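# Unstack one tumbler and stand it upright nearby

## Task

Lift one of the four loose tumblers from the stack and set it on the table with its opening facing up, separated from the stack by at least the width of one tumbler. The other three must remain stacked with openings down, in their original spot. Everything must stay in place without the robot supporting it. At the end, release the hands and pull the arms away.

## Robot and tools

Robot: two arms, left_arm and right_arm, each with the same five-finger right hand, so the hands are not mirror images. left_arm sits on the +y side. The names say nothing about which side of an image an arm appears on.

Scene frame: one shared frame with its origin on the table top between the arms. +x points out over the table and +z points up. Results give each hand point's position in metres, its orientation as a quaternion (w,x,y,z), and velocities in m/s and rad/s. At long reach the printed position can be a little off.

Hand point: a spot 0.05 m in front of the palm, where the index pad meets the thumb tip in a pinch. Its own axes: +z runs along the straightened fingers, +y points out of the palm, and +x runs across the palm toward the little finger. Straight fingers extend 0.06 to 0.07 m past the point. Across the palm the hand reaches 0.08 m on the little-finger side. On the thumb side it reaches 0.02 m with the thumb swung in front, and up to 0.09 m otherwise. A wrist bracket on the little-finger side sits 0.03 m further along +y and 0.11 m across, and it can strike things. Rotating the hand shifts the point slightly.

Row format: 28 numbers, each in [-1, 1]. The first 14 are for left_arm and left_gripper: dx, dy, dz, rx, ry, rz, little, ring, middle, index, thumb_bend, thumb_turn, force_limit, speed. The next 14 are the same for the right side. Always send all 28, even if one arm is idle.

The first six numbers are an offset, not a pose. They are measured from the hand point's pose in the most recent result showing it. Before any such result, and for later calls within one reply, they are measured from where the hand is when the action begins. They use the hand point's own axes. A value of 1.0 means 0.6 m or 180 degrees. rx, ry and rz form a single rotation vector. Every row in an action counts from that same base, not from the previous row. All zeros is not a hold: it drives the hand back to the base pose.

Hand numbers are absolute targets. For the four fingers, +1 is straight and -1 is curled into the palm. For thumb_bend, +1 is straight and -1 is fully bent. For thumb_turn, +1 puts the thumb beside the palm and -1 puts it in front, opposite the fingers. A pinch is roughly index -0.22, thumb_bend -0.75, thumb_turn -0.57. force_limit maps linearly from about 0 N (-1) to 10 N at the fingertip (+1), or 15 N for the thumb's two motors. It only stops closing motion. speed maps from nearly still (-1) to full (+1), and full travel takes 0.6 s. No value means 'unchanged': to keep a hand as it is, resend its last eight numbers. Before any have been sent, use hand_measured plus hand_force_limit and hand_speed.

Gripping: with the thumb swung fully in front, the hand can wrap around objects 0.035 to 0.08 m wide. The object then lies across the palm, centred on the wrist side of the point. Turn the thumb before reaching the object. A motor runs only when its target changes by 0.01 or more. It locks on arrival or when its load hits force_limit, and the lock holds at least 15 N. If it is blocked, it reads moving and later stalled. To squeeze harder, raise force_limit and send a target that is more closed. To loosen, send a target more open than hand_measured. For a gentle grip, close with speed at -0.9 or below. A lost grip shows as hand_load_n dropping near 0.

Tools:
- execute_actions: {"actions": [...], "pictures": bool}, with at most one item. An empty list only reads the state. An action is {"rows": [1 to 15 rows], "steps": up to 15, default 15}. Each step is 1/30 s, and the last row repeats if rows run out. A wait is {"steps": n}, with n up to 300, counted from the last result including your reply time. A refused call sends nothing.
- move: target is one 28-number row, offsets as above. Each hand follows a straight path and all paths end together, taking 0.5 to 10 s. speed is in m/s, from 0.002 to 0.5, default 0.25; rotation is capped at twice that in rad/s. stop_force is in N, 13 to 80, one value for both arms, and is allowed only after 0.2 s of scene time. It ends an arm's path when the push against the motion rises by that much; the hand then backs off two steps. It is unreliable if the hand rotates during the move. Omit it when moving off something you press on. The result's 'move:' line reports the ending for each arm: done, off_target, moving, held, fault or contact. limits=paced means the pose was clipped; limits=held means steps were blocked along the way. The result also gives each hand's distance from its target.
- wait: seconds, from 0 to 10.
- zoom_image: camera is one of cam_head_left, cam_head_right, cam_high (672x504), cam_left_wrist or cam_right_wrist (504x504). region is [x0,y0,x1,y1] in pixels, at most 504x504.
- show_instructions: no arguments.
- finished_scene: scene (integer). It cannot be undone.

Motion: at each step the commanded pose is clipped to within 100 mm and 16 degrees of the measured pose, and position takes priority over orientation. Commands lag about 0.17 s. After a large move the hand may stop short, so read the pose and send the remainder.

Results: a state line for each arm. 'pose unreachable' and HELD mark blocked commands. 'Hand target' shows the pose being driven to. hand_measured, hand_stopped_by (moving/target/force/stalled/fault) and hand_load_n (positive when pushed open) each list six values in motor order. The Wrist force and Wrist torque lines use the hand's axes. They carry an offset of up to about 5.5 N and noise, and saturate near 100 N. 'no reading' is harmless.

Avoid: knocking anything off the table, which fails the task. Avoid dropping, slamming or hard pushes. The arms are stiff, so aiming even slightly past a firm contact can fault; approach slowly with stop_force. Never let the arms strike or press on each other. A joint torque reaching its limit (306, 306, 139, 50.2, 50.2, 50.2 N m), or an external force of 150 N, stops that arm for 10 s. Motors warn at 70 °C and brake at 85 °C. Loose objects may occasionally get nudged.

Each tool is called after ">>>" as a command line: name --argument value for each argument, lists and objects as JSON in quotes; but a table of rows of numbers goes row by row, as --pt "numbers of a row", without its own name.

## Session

>>> execute_actions --actions '[]'

Scene clock: 0.00 s of 6600.00 s.
left_arm: end_effector_position=(+0.0667, +1.2475, +0.5917) hand_measured=(+1.000, +1.000, +1.000, +1.000, +1.000, +1.000) hand_load_n=(+0.0, +0.0, +0.0, +0.0, +0.0, +0.0) hand_stopped_by=(target, target, target, target, target, target) hand_force_limit=0.00 hand_speed=-0.80 end_effector_quat_wxyz=(-0.072, +0.664, -0.744, -0.017) end_effector_velocity=(+0.000, -0.001, -0.001) end_effector_angular_velocity=(-0.001, +0.001, +0.001) | right_arm: end_effector_position=(+0.2246, -1.1128, +0.6225) hand_measured=(+1.000, +1.000, +1.000, +1.000, +1.000, +1.000) hand_load_n=(+0.0, +0.0, +0.0, +0.0, +0.0, +0.0) hand_stopped_by=(target, target, target, target, target, target) hand_force_limit=0.00 hand_speed=-0.80 end_effector_quat_wxyz=(-0.008, +0.629, +0.771, -0.101) end_effector_velocity=(+0.000, +0.000, -0.000) end_effector_angular_velocity=(+0.001, -0.001, -0.001)
Joint positions: left_arm=[ 1.375 -1.436  1.286  1.579  1.614 -1.773] | right_arm=[-1.856 -1.539  1.333  1.616  1.693 -1.89 ]
Joint velocities: left_arm=[-0.001 -0.001  0.002  0.    -0.    -0.001] | right_arm=[ 0.     0.     0.001  0.    -0.001  0.001]
Motor temperatures (°C, as the motors report them): left_arm=[24 23 22 31 30 29] | right_arm=[24 24 23 26 27 33]
Wrist force (N, on the end effector, along its own x y z axes, offset not removed): no reading
Wrist torque (N m, same axes, about the end effector's origin, offset not removed): no reading
Hand target (left_arm): +0.067, +1.247, +0.592; +0.072, -0.664, +0.744, +0.017
Hand target (right_arm): +0.225, -1.113, +0.623; -0.008, +0.629, +0.771, -0.101
camera_calibration (this result's frames):
cam_left_wrist: T_world_to_cam=[[-0.977338, 0.192807, -0.0873795, -0.122106], [0.0829418, 0.728572, 0.679929, -1.32342], [0.194758, 0.657273, -0.728053, -0.267734], [0, 0, 0, 1]] pos_world=[0.0425716, 1.16373, 0.69424]
cam_right_wrist: T_world_to_cam=[[0.985763, 0.120252, -0.117516, -0.0259365], [0.167599, -0.758682, 0.629533, -1.27592], [-0.0134548, -0.640266, -0.768035, -0.0953976], [0, 0, 0, 1]] pos_world=[0.238127, -1.02598, 0.726916]

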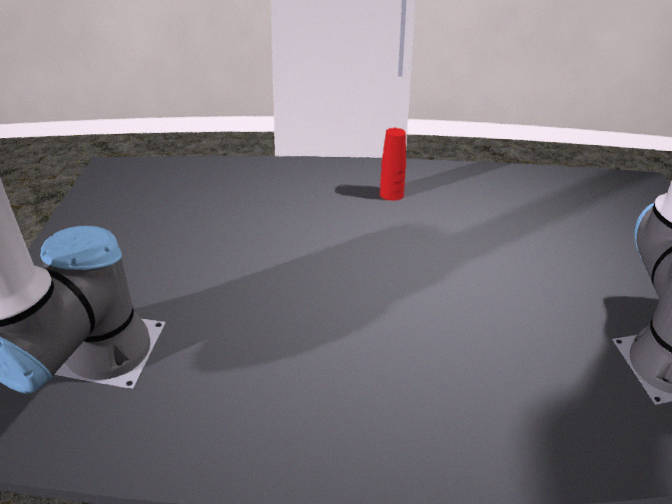

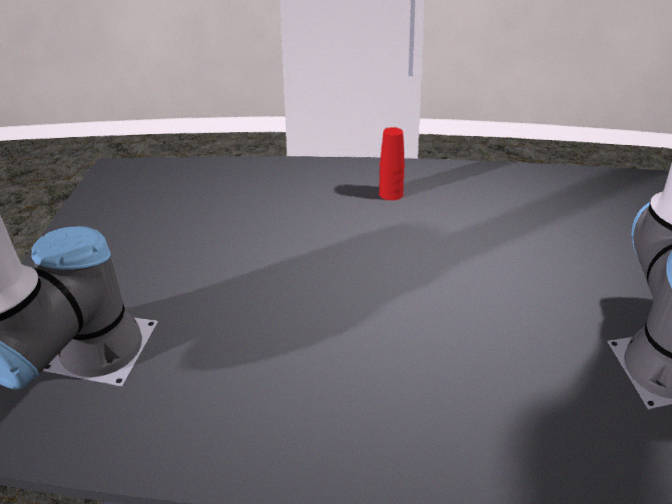

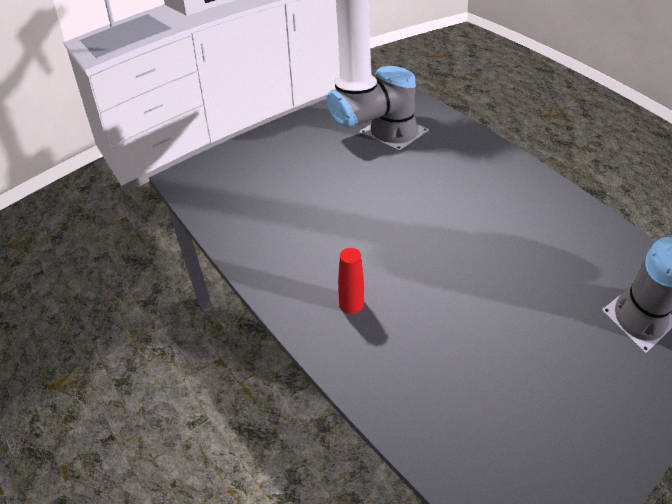

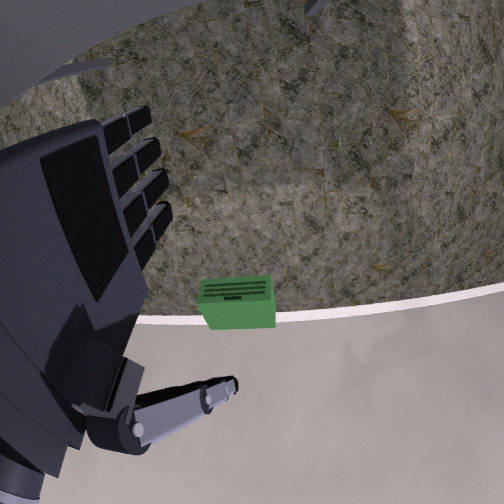

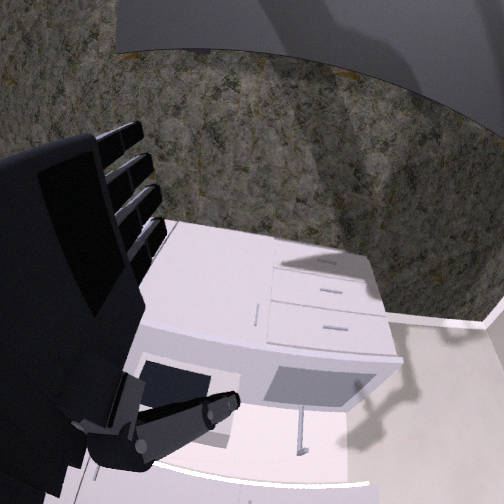

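>>> move --target '[0,0,0,0,0,0,1,1,1,1,1,1,0,-0.8,0.72,0.46,0,0,0,0,1,1,1,1,1,-1,0.2,0]' --speed 0.3

>>> move --target '[0,0,0,0,0,0,1,1,1,1,1,1,0,-0.8,0.72,0.46,0,0,0,0,1,1,1,1,1,-1,0.2,0]' --speed 0.3

Scene clock: 11.50 s of 6600.00 s.
left_arm: end_effector_position=(+0.0667, +1.2475, +0.5917) hand_measured=(+1.000, +1.000, +1.000, +1.000, +1.000, +1.000) hand_load_n=(+0.0, +0.0, +0.0, +0.0, +0.0, +0.0) hand_stopped_by=(target, target, target, target, target, target) hand_force_limit=0.00 hand_speed=-0.80 end_effector_quat_wxyz=(-0.072, +0.664, -0.744, -0.017) end_effector_velocity=(+0.001, +0.000, +0.001) end_effector_angular_velocity=(+0.002, -0.000, -0.002) | right_arm: end_effector_position=(+0.4014, -0.6414, +0.5285) hand_measured=(+1.000, +1.000, +1.000, +1.000, +1.000, -1.000) hand_load_n=(+0.0, +0.0, +0.0, +0.0, +0.0, +0.0) hand_stopped_by=(target, target, target, target, target, target) hand_force_limit=0.20 hand_speed=0.00 end_effector_quat_wxyz=(-0.007, +0.629, +0.771, -0.099) end_effector_velocity=(+0.002, +0.002, -0.000) end_effector_angular_velocity=(-0.004, +0.005, -0.005)
Joint positions: left_arm=[ 1.375 -1.436  1.286  1.579  1.614 -1.773] | right_arm=[-0.817 -1.915  1.852  1.658  1.768 -0.839]
Joint velocities: left_arm=[-0.001 -0.    -0.002  0.    -0.001  0.001] | right_arm=[ 0.019  0.007 -0.003  0.002  0.005  0.025]
Motor temperatures (°C, as the motors report them): left_arm=[24 23 22 31 30 29] | right_arm=[24 24 23 26 27 33]
Wrist force (N, on the end effector, along its own x y z axes, offset not removed): left_arm=[-1.3 -5.2 -4.5] | right_arm=[3.2 -0.6 -1.4]
Wrist torque (N m, same axes, about the end effector's origin, offset not removed): left_arm=[-0.35 0.22 -0.16] | right_arm=[0.32 -0.21 -0.09]
Hand target (left_arm): +0.067, +1.247, +0.592; +0.072, -0.664, +0.744, +0.017
Hand target (right_arm): +0.402, -0.641, +0.528; -0.007, +0.629, +0.771, -0.099
Off the commanded pose (left_arm): 0.000 m, 0 deg.
Off the commanded pose (right_arm): 0.001 m, 0 deg.
After step 90, 6.10 s passed at rest.
move: done
camera_calibration (this result's frames):
cam_left_wrist: T_world_to_cam=[[-0.977338, 0.192807, -0.0873795, -0.122106], [0.0829418, 0.728572, 0.679929, -1.32342], [0.194758, 0.657273, -0.728053, -0.267734], [0, 0, 0, 1]] pos_world=[0.0425716, 1.16373, 0.69424]
cam_right_wrist: T_world_to_cam=[[0.986004, 0.120999, -0.114695, -0.2691], [0.166355, -0.759587, 0.628772, -0.888325], [-0.0110401, -0.639052, -0.769085, 0.136944], [0, 0, 0, 1]] pos_world=[0.414623, -0.554685, 0.633011]

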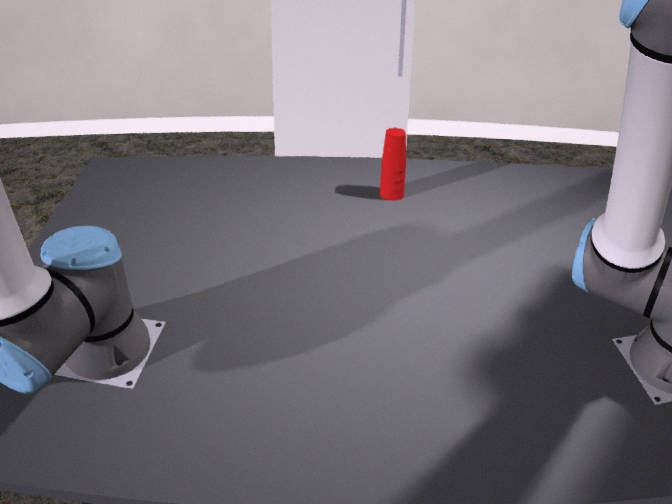

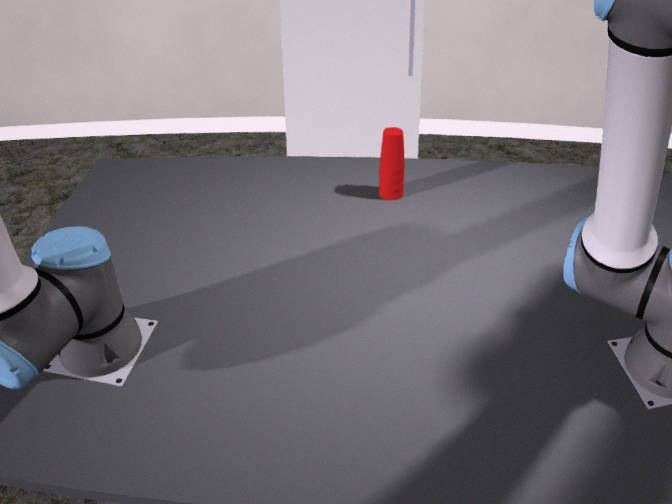

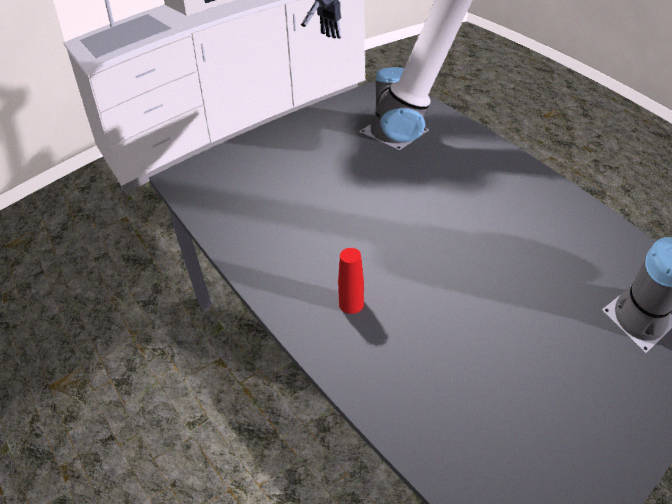

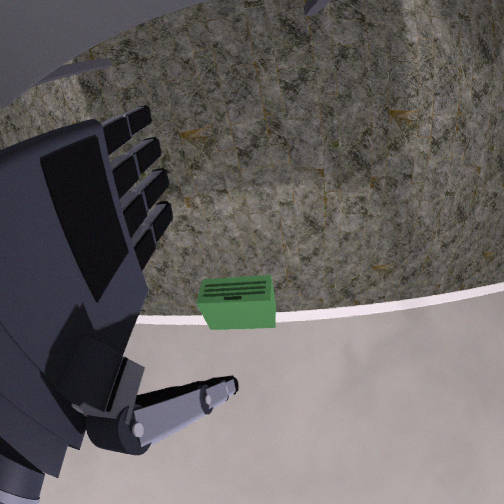

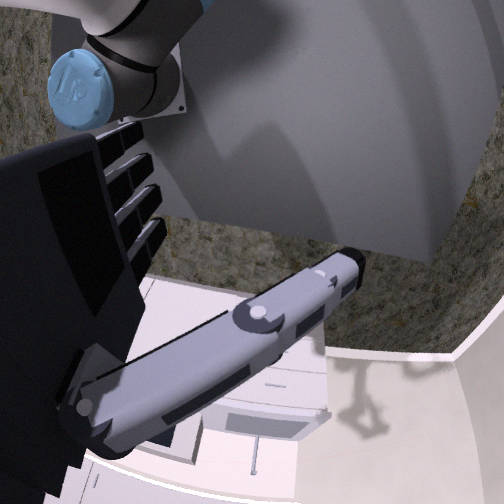

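Scene clock: 13.87 s of 6600.00 s.
left_arm: end_effector_position=(+0.0667, +1.2475, +0.5917) hand_measured=(+1.000, +1.000, +1.000, +1.000, +1.000, +1.000) hand_load_n=(+0.0, +0.0, +0.0, +0.0, +0.0, +0.0) hand_stopped_by=(target, target, target, target, target, target) hand_force_limit=0.00 hand_speed=-0.80 end_effector_quat_wxyz=(-0.072, +0.664, -0.744, -0.017) end_effector_velocity=(-0.000, -0.001, -0.001) end_effector_angular_velocity=(-0.003, +0.001, +0.000) | right_arm: end_effector_position=(+0.5783, -0.1699, +0.4354) hand_measured=(+1.000, +1.000, +1.000, +1.000, +1.000, -1.000) hand_load_n=(+0.0, +0.0, +0.0, +0.0, +0.0, +0.0) hand_stopped_by=(target, target, target, target, target, target) hand_force_limit=0.20 hand_speed=0.00 end_effector_quat_wxyz=(-0.008, +0.629, +0.771, -0.098) end_effector_velocity=(+0.001, +0.003, +0.000) end_effector_angular_velocity=(-0.000, +0.000, +0.000)
Joint positions: left_arm=[ 1.375 -1.436  1.286  1.579  1.614 -1.773] | right_arm=[ 0.332 -1.248  1.39   1.618  1.628  0.312]
Joint velocities: left_arm=[-0.     0.     0.003  0.    -0.    -0.   ] | right_arm=[ 0.003  0.004 -0.006  0.002 -0.     0.002]
Motor temperatures (°C, as the motors report them): left_arm=[24 23 22 31 30 29] | right_arm=[24 24 23 26 27 33]
Wrist force (N, on the end effector, along its own x y z axes, offset not removed): left_arm=[-1.5 -3.5 0.4] | right_arm=[1.3 -2.6 -2.5]
Wrist torque (N m, same axes, about the end effector's origin, offset not removed): left_arm=[-0.33 0.19 -0.05] | right_arm=[0.07 -0.15 -0.21]
Hand target (left_arm): +0.067, +1.247, +0.592; +0.072, -0.664, +0.744, +0.017
Hand target (right_arm): +0.578, -0.170, +0.435; -0.008, +0.629, +0.771, -0.098
Off the commanded pose (left_arm): 0.000 m, 0 deg.
Off the commanded pose (right_arm): 0.001 m, 0 deg.
move: done
camera_calibration (this result's frames):
cam_left_wrist: T_world_to_cam=[[-0.977338, 0.192807, -0.0873795, -0.122106], [0.0829418, 0.728572, 0.679929, -1.32342], [0.194758, 0.657273, -0.728053, -0.267734], [0, 0, 0, 1]] pos_world=[0.0425717, 1.16373, 0.69424]
cam_right_wrist: T_world_to_cam=[[0.986, 0.121317, -0.114396, -0.51131], [0.16638, -0.76122, 0.626787, -0.500552], [-0.0110401, -0.637045, -0.770748, 0.369728], [0, 0, 0, 1]] pos_world=[0.591516, -0.0834657, 0.540215]

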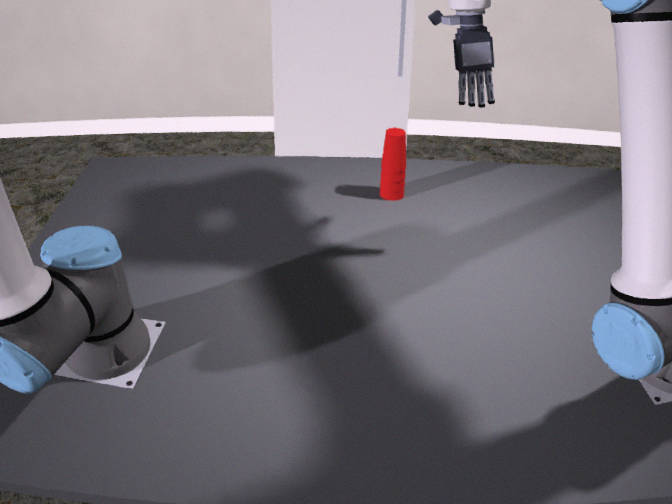

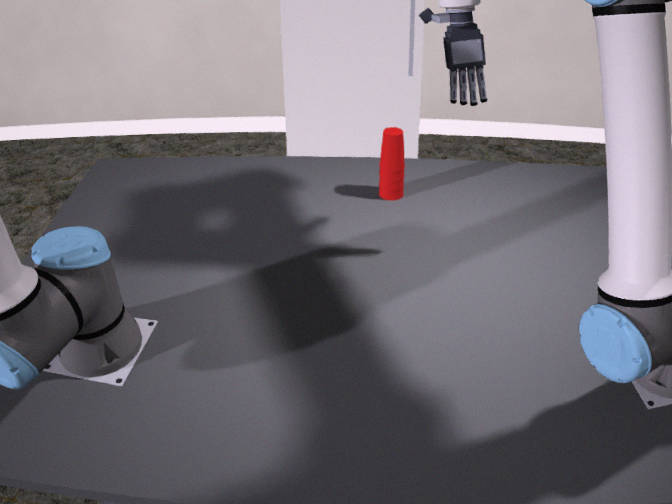

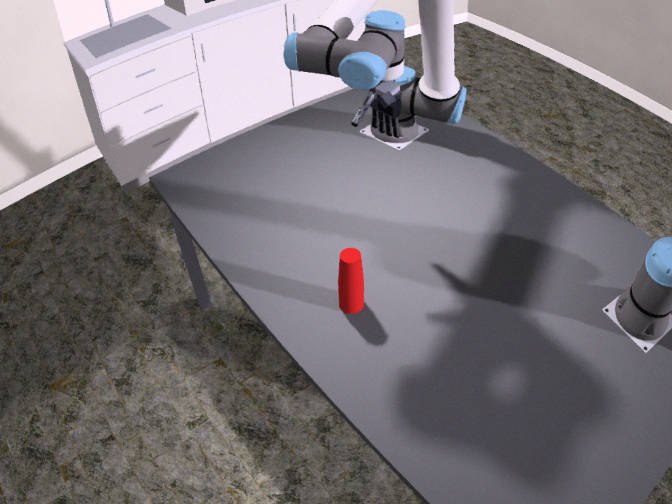

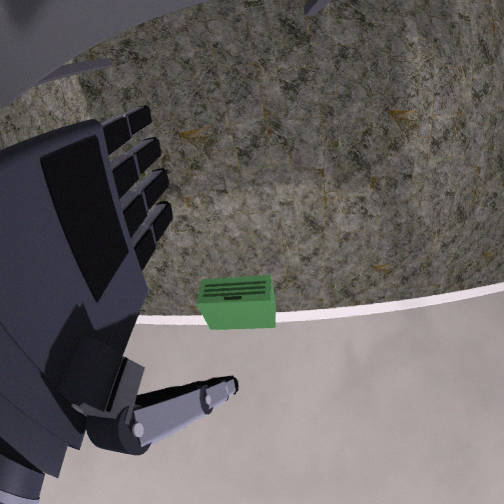

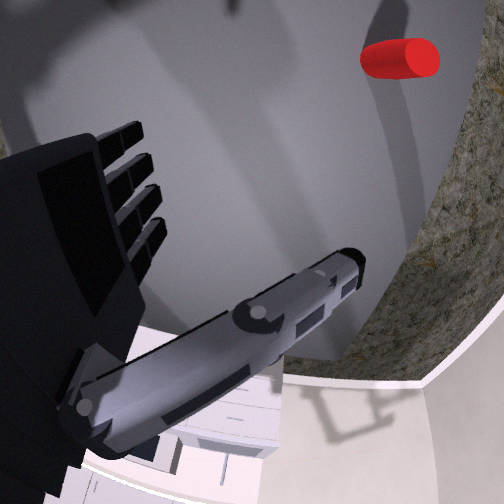

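>>> move --target '[0,0,0,0,0,0,1,1,1,1,1,1,0,-0.8,0,0,0,0,0,-0.517,1,1,1,1,1,-1,0.2,0]' --speed 0.4

>>> move --target '[0,0,0,0,0,0,1,1,1,1,1,1,0,-0.8,0,0,0,0,-0.5,0,1,1,1,1,1,-1,0.2,0]' --speed 0.3

Scene clock: 20.93 s of 6600.00 s.
left_arm: end_effector_position=(+0.0667, +1.2475, +0.5917) hand_measured=(+1.000, +1.000, +1.000, +1.000, +1.000, +1.000) hand_load_n=(+0.0, +0.0, +0.0, +0.0, +0.0, +0.0) hand_stopped_by=(target, target, target, target, target, target) hand_force_limit=0.00 hand_speed=-0.80 end_effector_quat_wxyz=(-0.072, +0.664, -0.744, -0.017) end_effector_velocity=(-0.000, +0.001, +0.001) end_effector_angular_velocity=(+0.002, -0.000, +0.002) | right_arm: end_effector_position=(+0.5783, -0.1699, +0.4354) hand_measured=(+1.000, +1.000, +1.000, +1.000, +1.000, -1.000) hand_load_n=(+0.0, +0.0, +0.0, +0.0, +0.0, +0.0) hand_stopped_by=(target, target, target, target, target, target) hand_force_limit=0.20 hand_speed=0.00 end_effector_quat_wxyz=(-0.077, -0.126, +0.987, -0.062) end_effector_velocity=(+0.000, -0.000, -0.000) end_effector_angular_velocity=(+0.002, +0.002, +0.013)
Joint positions: left_arm=[ 1.375 -1.436  1.286  1.579  1.614 -1.773] | right_arm=[ 0.179 -1.275  1.414  1.61   1.656 -1.461]
Joint velocities: left_arm=[ 0.001  0.    -0.002 -0.    -0.001 -0.001] | right_arm=[-0.001  0.001 -0.001 -0.    -0.    -0.015]
Motor temperatures (°C, as the motors report them): left_arm=[24 23 22 31 30 29] | right_arm=[24 24 23 26 27 33]
Wrist force (N, on the end effector, along its own x y z axes, offset not removed): left_arm=[-3.8 -3.4 -2.4] | right_arm=[0.3 -2.6 -0.8]
Wrist torque (N m, same axes, about the end effector's origin, offset not removed): left_arm=[-0.17 0.61 -0.27] | right_arm=[-0.11 0.03 -0.30]
Hand target (left_arm): +0.067, +1.247, +0.592; +0.072, -0.664, +0.744, +0.017
Hand target (right_arm): +0.578, -0.170, +0.435; -0.077, -0.127, +0.987, -0.062
Off the commanded pose (left_arm): 0.000 m, 0 deg.
Off the commanded pose (right_arm): 0.000 m, 0 deg.
After step 90, 1.43 s passed at rest.
move: done
camera_calibration (this result's frames):
cam_left_wrist: T_world_to_cam=[[-0.977338, 0.192807, -0.0873795, -0.122106], [0.0829417, 0.728572, 0.679929, -1.32342], [0.194757, 0.657273, -0.728053, -0.267734], [0, 0, 0, 1]] pos_world=[0.0425717, 1.16373, 0.69424]
cam_right_wrist: T_world_to_cam=[[-0.180447, 0.980605, -0.0765063, 0.29267], [0.900832, 0.195993, 0.387412, -0.658449], [0.394892, 0.000987789, -0.918727, 0.307778], [0, 0, 0, 1]] pos_world=[0.524424, -0.158246, 0.560246]

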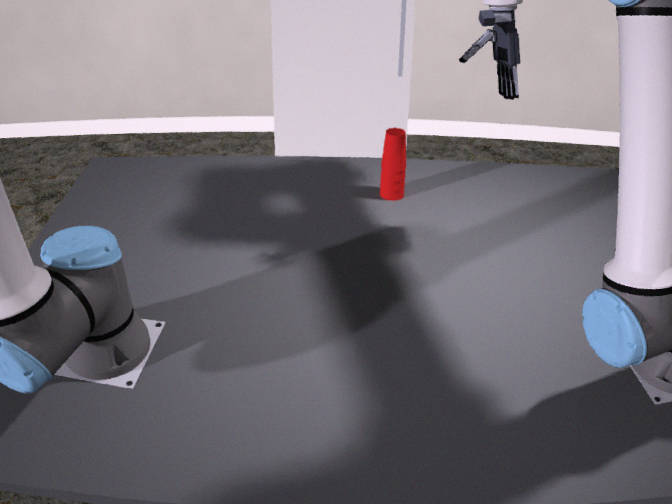

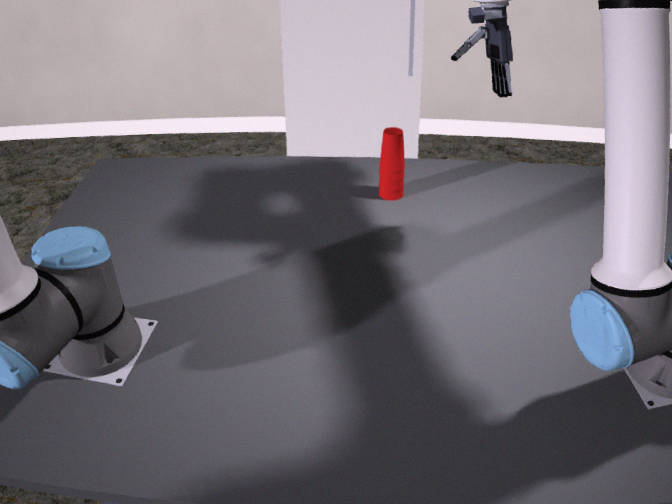

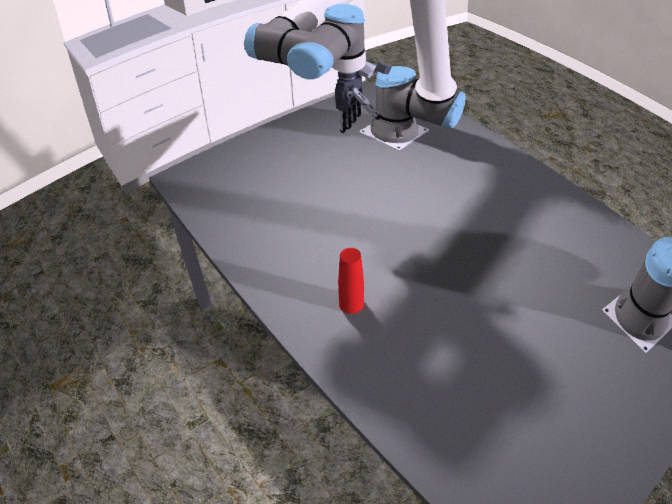

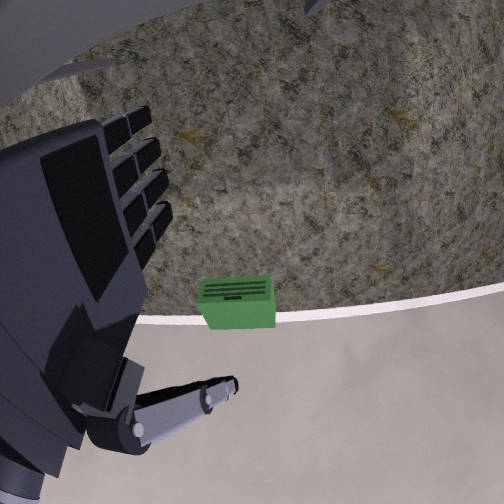

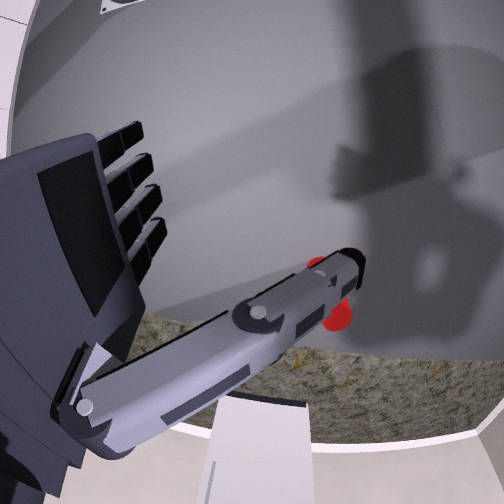

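Scene clock: 24.13 s of 6600.00 s.
left_arm: end_effector_position=(+0.0667, +1.2475, +0.5917) hand_measured=(+1.000, +1.000, +1.000, +1.000, +1.000, +1.000) hand_load_n=(+0.0, +0.0, +0.0, +0.0, +0.0, +0.0) hand_stopped_by=(target, target, target, target, target, target) hand_force_limit=0.00 hand_speed=-0.80 end_effector_quat_wxyz=(-0.072, +0.664, -0.744, -0.017) end_effector_velocity=(-0.000, -0.000, -0.001) end_effector_angular_velocity=(-0.002, +0.001, -0.000) | right_arm: end_effector_position=(+0.5781, -0.1699, +0.4358) hand_measured=(+1.000, +1.000, +1.000, +1.000, +1.000, -1.000) hand_load_n=(+0.0, +0.0, +0.0, +0.0, +0.0, +0.0) hand_stopped_by=(target, target, target, target, target, target) hand_force_limit=0.20 hand_speed=0.00 end_effector_quat_wxyz=(+0.643, -0.133, +0.753, +0.046) end_effector_velocity=(+0.001, +0.000, +0.000) end_effector_angular_velocity=(+0.003, -0.014, +0.002)
Joint positions: left_arm=[ 1.375 -1.436  1.286  1.579  1.614 -1.773] | right_arm=[ 0.179 -1.861  2.205 -0.174  1.68  -1.656]
Joint velocities: left_arm=[ 0.     0.     0.002  0.    -0.001  0.   ] | right_arm=[-0.002 -0.001  0.007 -0.021 -0.003 -0.003]
Motor temperatures (°C, as the motors report them): left_arm=[24 23 22 31 30 29] | right_arm=[24 24 23 26 27 33]
Wrist force (N, on the end effector, along its own x y z axes, offset not removed): left_arm=[-1.7 -3.2 -0.6] | right_arm=[-1.7 -0.2 -2.9]
Wrist torque (N m, same axes, about the end effector's origin, offset not removed): left_arm=[-0.28 0.21 -0.15] | right_arm=[0.29 0.59 -0.58]
Hand target (left_arm): +0.067, +1.247, +0.592; +0.072, -0.664, +0.744, +0.017
Hand target (right_arm): +0.578, -0.170, +0.436; +0.644, -0.133, +0.752, +0.046
Off the commanded pose (left_arm): 0.000 m, 0 deg.
Off the commanded pose (right_arm): 0.000 m, 0 deg.
move: done
camera_calibration (this result's frames):
cam_left_wrist: T_world_to_cam=[[-0.977338, 0.192807, -0.0873794, -0.122106], [0.0829418, 0.728572, 0.679929, -1.32342], [0.194757, 0.657273, -0.728053, -0.267734], [0, 0, 0, 1]] pos_world=[0.0425716, 1.16373, 0.69424]
cam_right_wrist: T_world_to_cam=[[-0.284809, 0.958323, -0.0223978, 0.3257], [-0.36916, -0.0880893, 0.925182, -0.206852], [0.88465, 0.271768, 0.378863, -0.494397], [0, 0, 0, 1]] pos_world=[0.453769, -0.195986, 0.385979]

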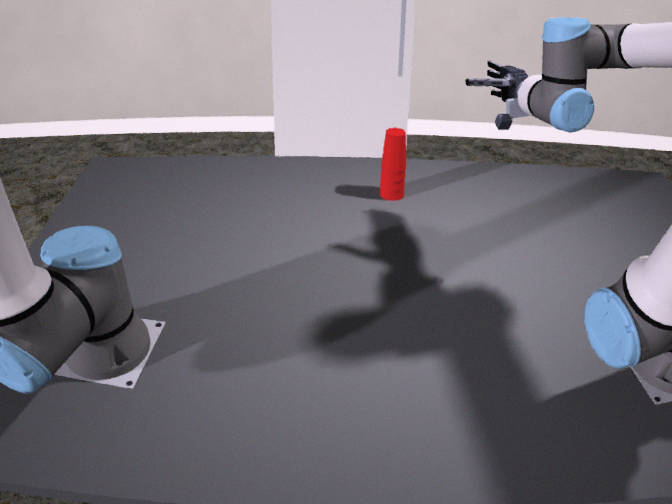

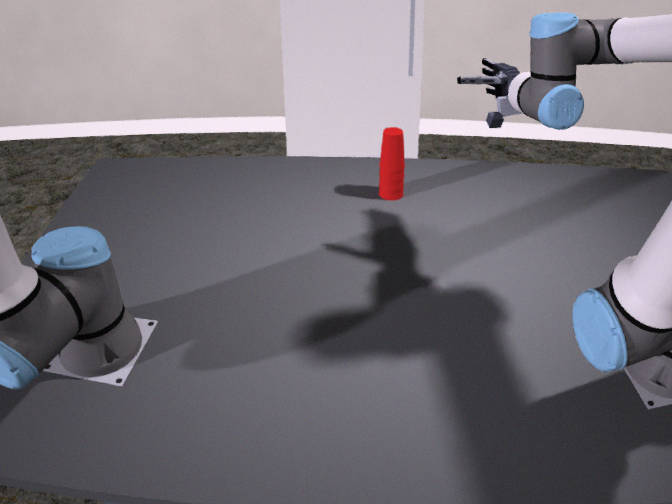

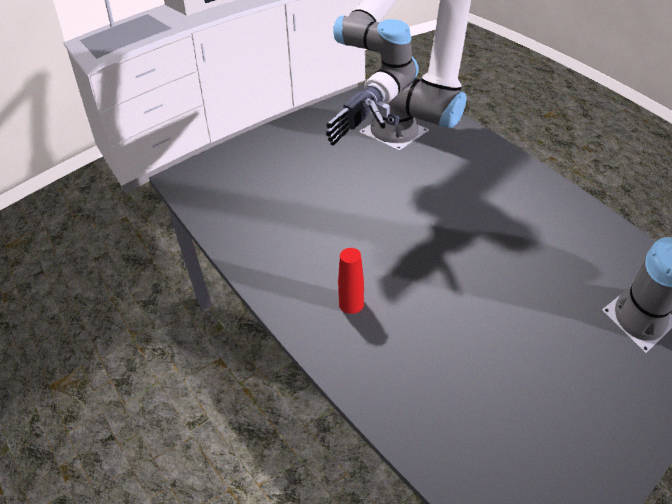

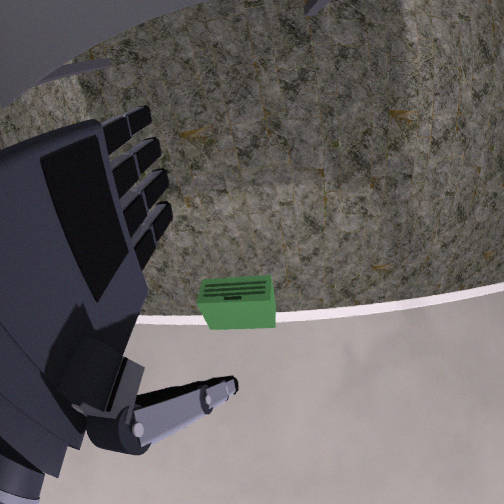

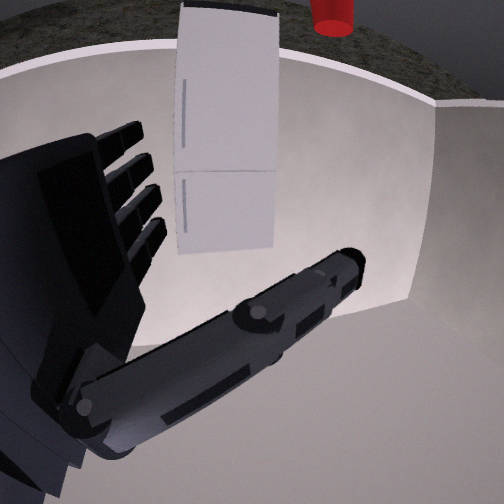

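>>> move --target '[0,0,0,0,0,0,1,1,1,1,1,1,0,-0.8,0,0,0,0,-0.054,0.0325,1,1,1,1,1,-1,0.2,0]' --speed 0.2

>>> move --target '[0,0,0,0,0,0,1,1,1,1,1,1,0,-0.8,0.46,0.23,0.09,0,0,0,1,1,1,1,1,-1,0.2,0]' --speed 0.2

Scene clock: 37.17 s of 6600.00 s.
left_arm: end_effector_position=(+0.0667, +1.2475, +0.5917) hand_measured=(+1.000, +1.000, +1.000, +1.000, +1.000, +1.000) hand_load_n=(+0.0, +0.0, +0.0, +0.0, +0.0, +0.0) hand_stopped_by=(target, target, target, target, target, target) hand_force_limit=0.00 hand_speed=-0.80 end_effector_quat_wxyz=(-0.072, +0.664, -0.744, -0.017) end_effector_velocity=(-0.000, -0.000, -0.000) end_effector_angular_velocity=(-0.001, +0.000, -0.001) | right_arm: end_effector_position=(+0.5780, -0.1700, +0.4359) hand_measured=(+1.000, +1.000, +1.000, +1.000, +1.000, -1.000) hand_load_n=(+0.0, +0.0, +0.0, +0.0, +0.0, +0.0) hand_stopped_by=(target, target, target, target, target, target) hand_force_limit=0.20 hand_speed=0.00 end_effector_quat_wxyz=(+0.701, -0.090, +0.702, +0.089) end_effector_velocity=(+0.000, +0.000, -0.000) end_effector_angular_velocity=(+0.009, -0.008, +0.001)
Joint positions: left_arm=[ 1.375 -1.436  1.286  1.579  1.614 -1.773] | right_arm=[ 0.18  -1.858  2.297 -0.438  1.673 -1.572]
Joint velocities: left_arm=[ 0.001 -0.     0.001  0.     0.     0.001] | right_arm=[ 0.001  0.002  0.005 -0.017 -0.     0.005]
Motor temperatures (°C, as the motors report them): left_arm=[24 23 22 31 30 29] | right_arm=[24 24 23 26 27 33]
Wrist force (N, on the end effector, along its own x y z axes, offset not removed): left_arm=[-0.7 -1.9 -2.6] | right_arm=[1.8 -1.5 3.0]
Wrist torque (N m, same axes, about the end effector's origin, offset not removed): left_arm=[0.13 0.13 -0.06] | right_arm=[-0.16 -0.47 -0.37]
Hand target (left_arm): +0.067, +1.247, +0.592; +0.072, -0.664, +0.744, +0.017
Hand target (right_arm): +0.578, -0.170, +0.436; +0.701, -0.090, +0.701, +0.089
Off the commanded pose (left_arm): 0.000 m, 0 deg.
Off the commanded pose (right_arm): 0.000 m, 0 deg.
After step 90, 9.03 s passed at rest.
move: done
camera_calibration (this result's frames):
cam_left_wrist: T_world_to_cam=[[-0.977338, 0.192807, -0.0873794, -0.122106], [0.0829419, 0.728572, 0.679929, -1.32342], [0.194758, 0.657273, -0.728053, -0.267734], [0, 0, 0, 1]] pos_world=[0.0425716, 1.16373, 0.69424]
cam_right_wrist: T_world_to_cam=[[-0.288563, 0.954675, 0.0729852, 0.285711], [-0.491224, -0.213047, 0.844577, -0.122473], [0.821846, 0.207862, 0.530437, -0.53495], [0, 0, 0, 1]] pos_world=[0.46193, -0.187658, 0.366342]

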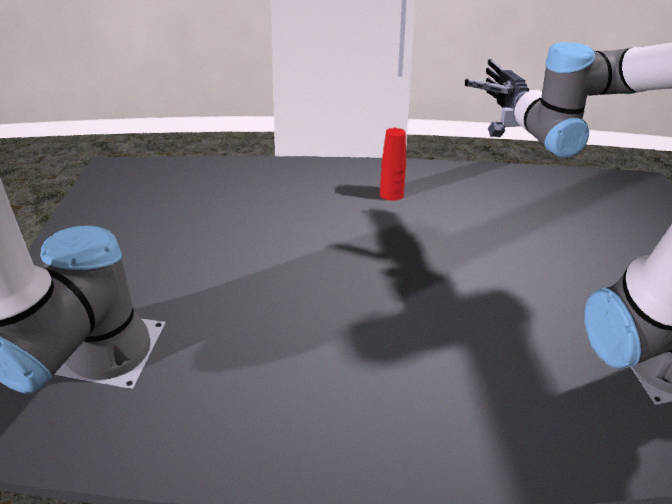

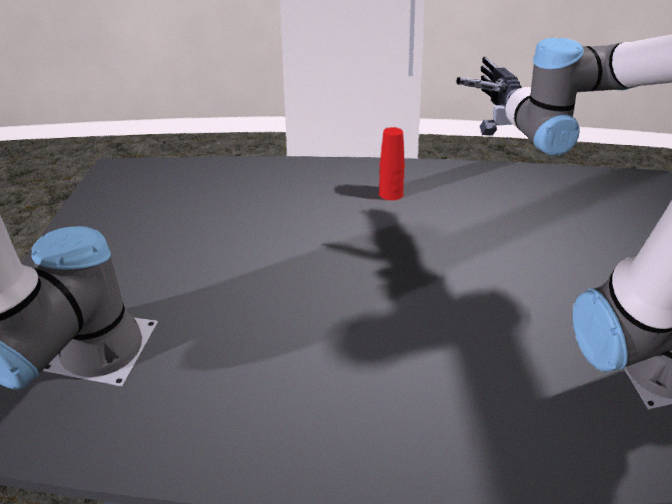

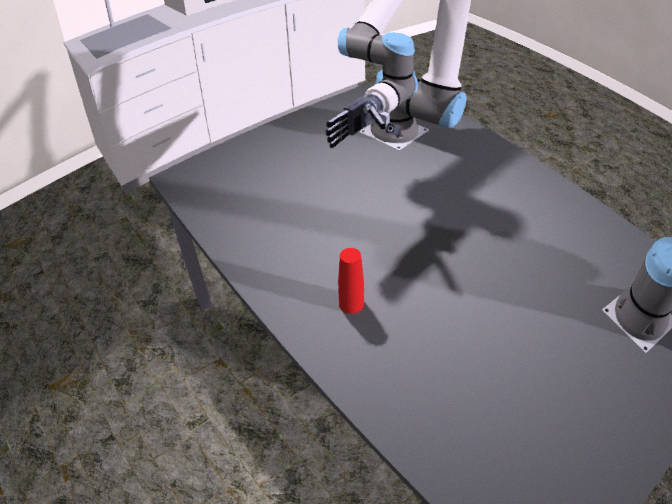

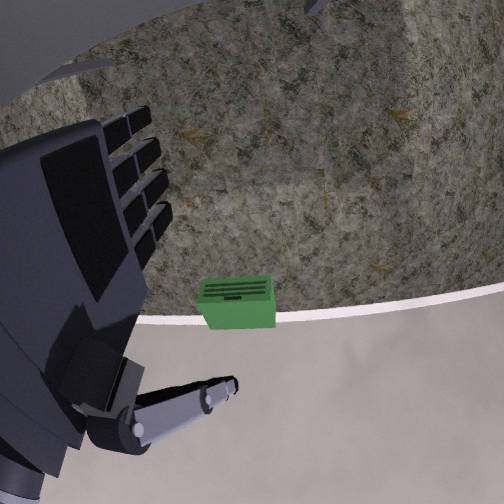

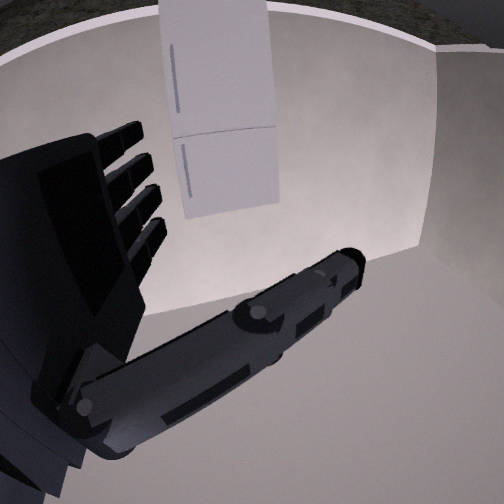

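Scene clock: 39.33 s of 6600.00 s.
left_arm: end_effector_position=(+0.0667, +1.2475, +0.5917) hand_measured=(+1.000, +1.000, +1.000, +1.000, +1.000, +1.000) hand_load_n=(+0.0, +0.0, +0.0, +0.0, +0.0, +0.0) hand_stopped_by=(target, target, target, target, target, target) hand_force_limit=0.00 hand_speed=-0.80 end_effector_quat_wxyz=(-0.072, +0.664, -0.744, -0.017) end_effector_velocity=(-0.000, +0.000, -0.000) end_effector_angular_velocity=(-0.000, +0.001, -0.000) | right_arm: end_effector_position=(+0.5951, -0.0237, +0.1598) hand_measured=(+1.000, +1.000, +1.000, +1.000, +1.000, -1.000) hand_load_n=(+0.0, +0.0, +0.0, +0.0, +0.0, +0.0) hand_stopped_by=(target, target, target, target, target, target) hand_force_limit=0.20 hand_speed=0.00 end_effector_quat_wxyz=(+0.701, -0.090, +0.702, +0.089) end_effector_velocity=(+0.001, +0.001, -0.002) end_effector_angular_velocity=(+0.002, -0.000, +0.000)
Joint positions: left_arm=[ 1.375 -1.436  1.286  1.579  1.614 -1.773] | right_arm=[ 0.472 -1.213  2.299 -1.084  1.965 -1.571]
Joint velocities: left_arm=[-0.     0.001 -0.     0.    -0.001 -0.   ] | right_arm=[ 0.002  0.006 -0.002 -0.004  0.001  0.001]
Motor temperatures (°C, as the motors report them): left_arm=[24 23 22 31 30 29] | right_arm=[24 24 23 26 27 33]
Wrist force (N, on the end effector, along its own x y z axes, offset not removed): left_arm=[-4.3 -5.6 -0.6] | right_arm=[-1.2 3.4 -1.7]
Wrist torque (N m, same axes, about the end effector's origin, offset not removed): left_arm=[-0.51 0.56 -0.35] | right_arm=[0.95 0.23 -0.36]
Hand target (left_arm): +0.067, +1.247, +0.592; +0.072, -0.664, +0.744, +0.017
Hand target (right_arm): +0.595, -0.024, +0.160; +0.701, -0.090, +0.702, +0.089
Off the commanded pose (left_arm): 0.000 m, 0 deg.
Off the commanded pose (right_arm): 0.001 m, 0 deg.
move: done
camera_calibration (this result's frames):
cam_left_wrist: T_world_to_cam=[[-0.977338, 0.192808, -0.0873795, -0.122106], [0.0829419, 0.728572, 0.679929, -1.32342], [0.194758, 0.657273, -0.728053, -0.267734], [0, 0, 0, 1]] pos_world=[0.0425717, 1.16373, 0.69424]
cam_right_wrist: T_world_to_cam=[[-0.288588, 0.954617, 0.0736426, 0.171055], [-0.490884, -0.213557, 0.844646, 0.15001], [0.82204, 0.207605, 0.530236, -0.433035], [0, 0, 0, 1]] pos_world=[0.478974, -0.0413559, 0.0903084]

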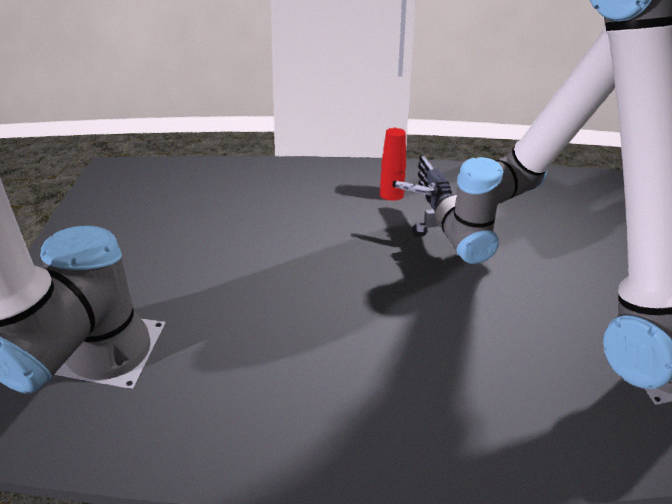

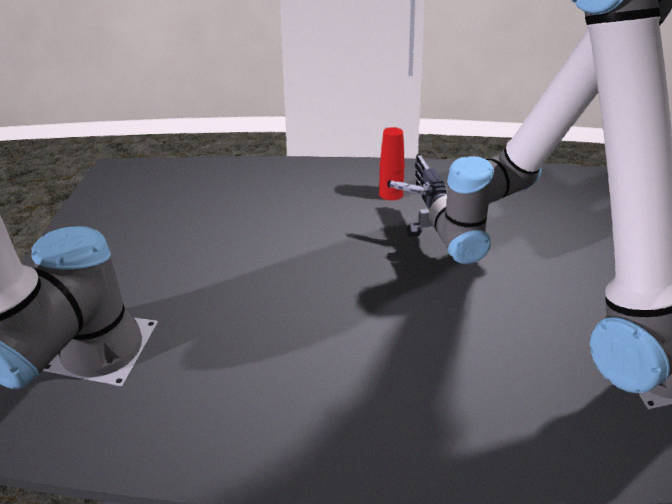

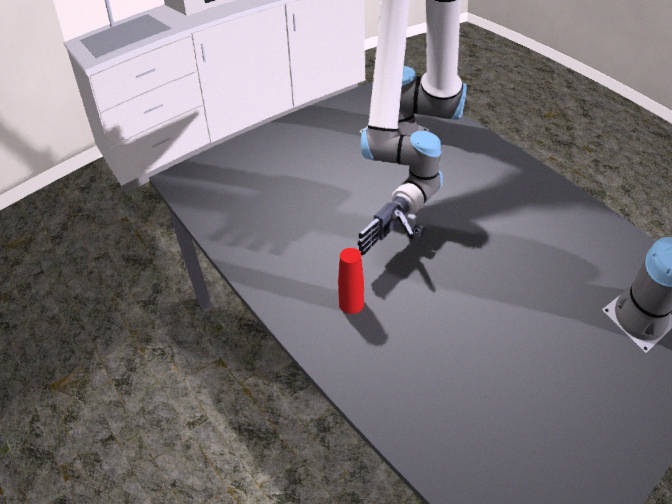

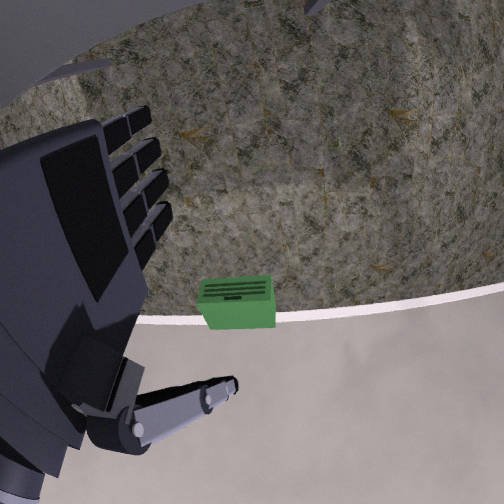

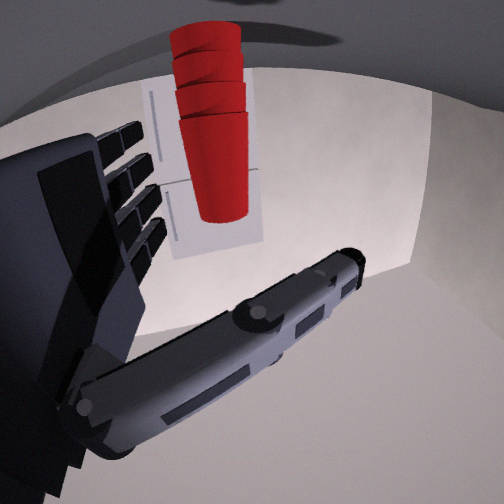

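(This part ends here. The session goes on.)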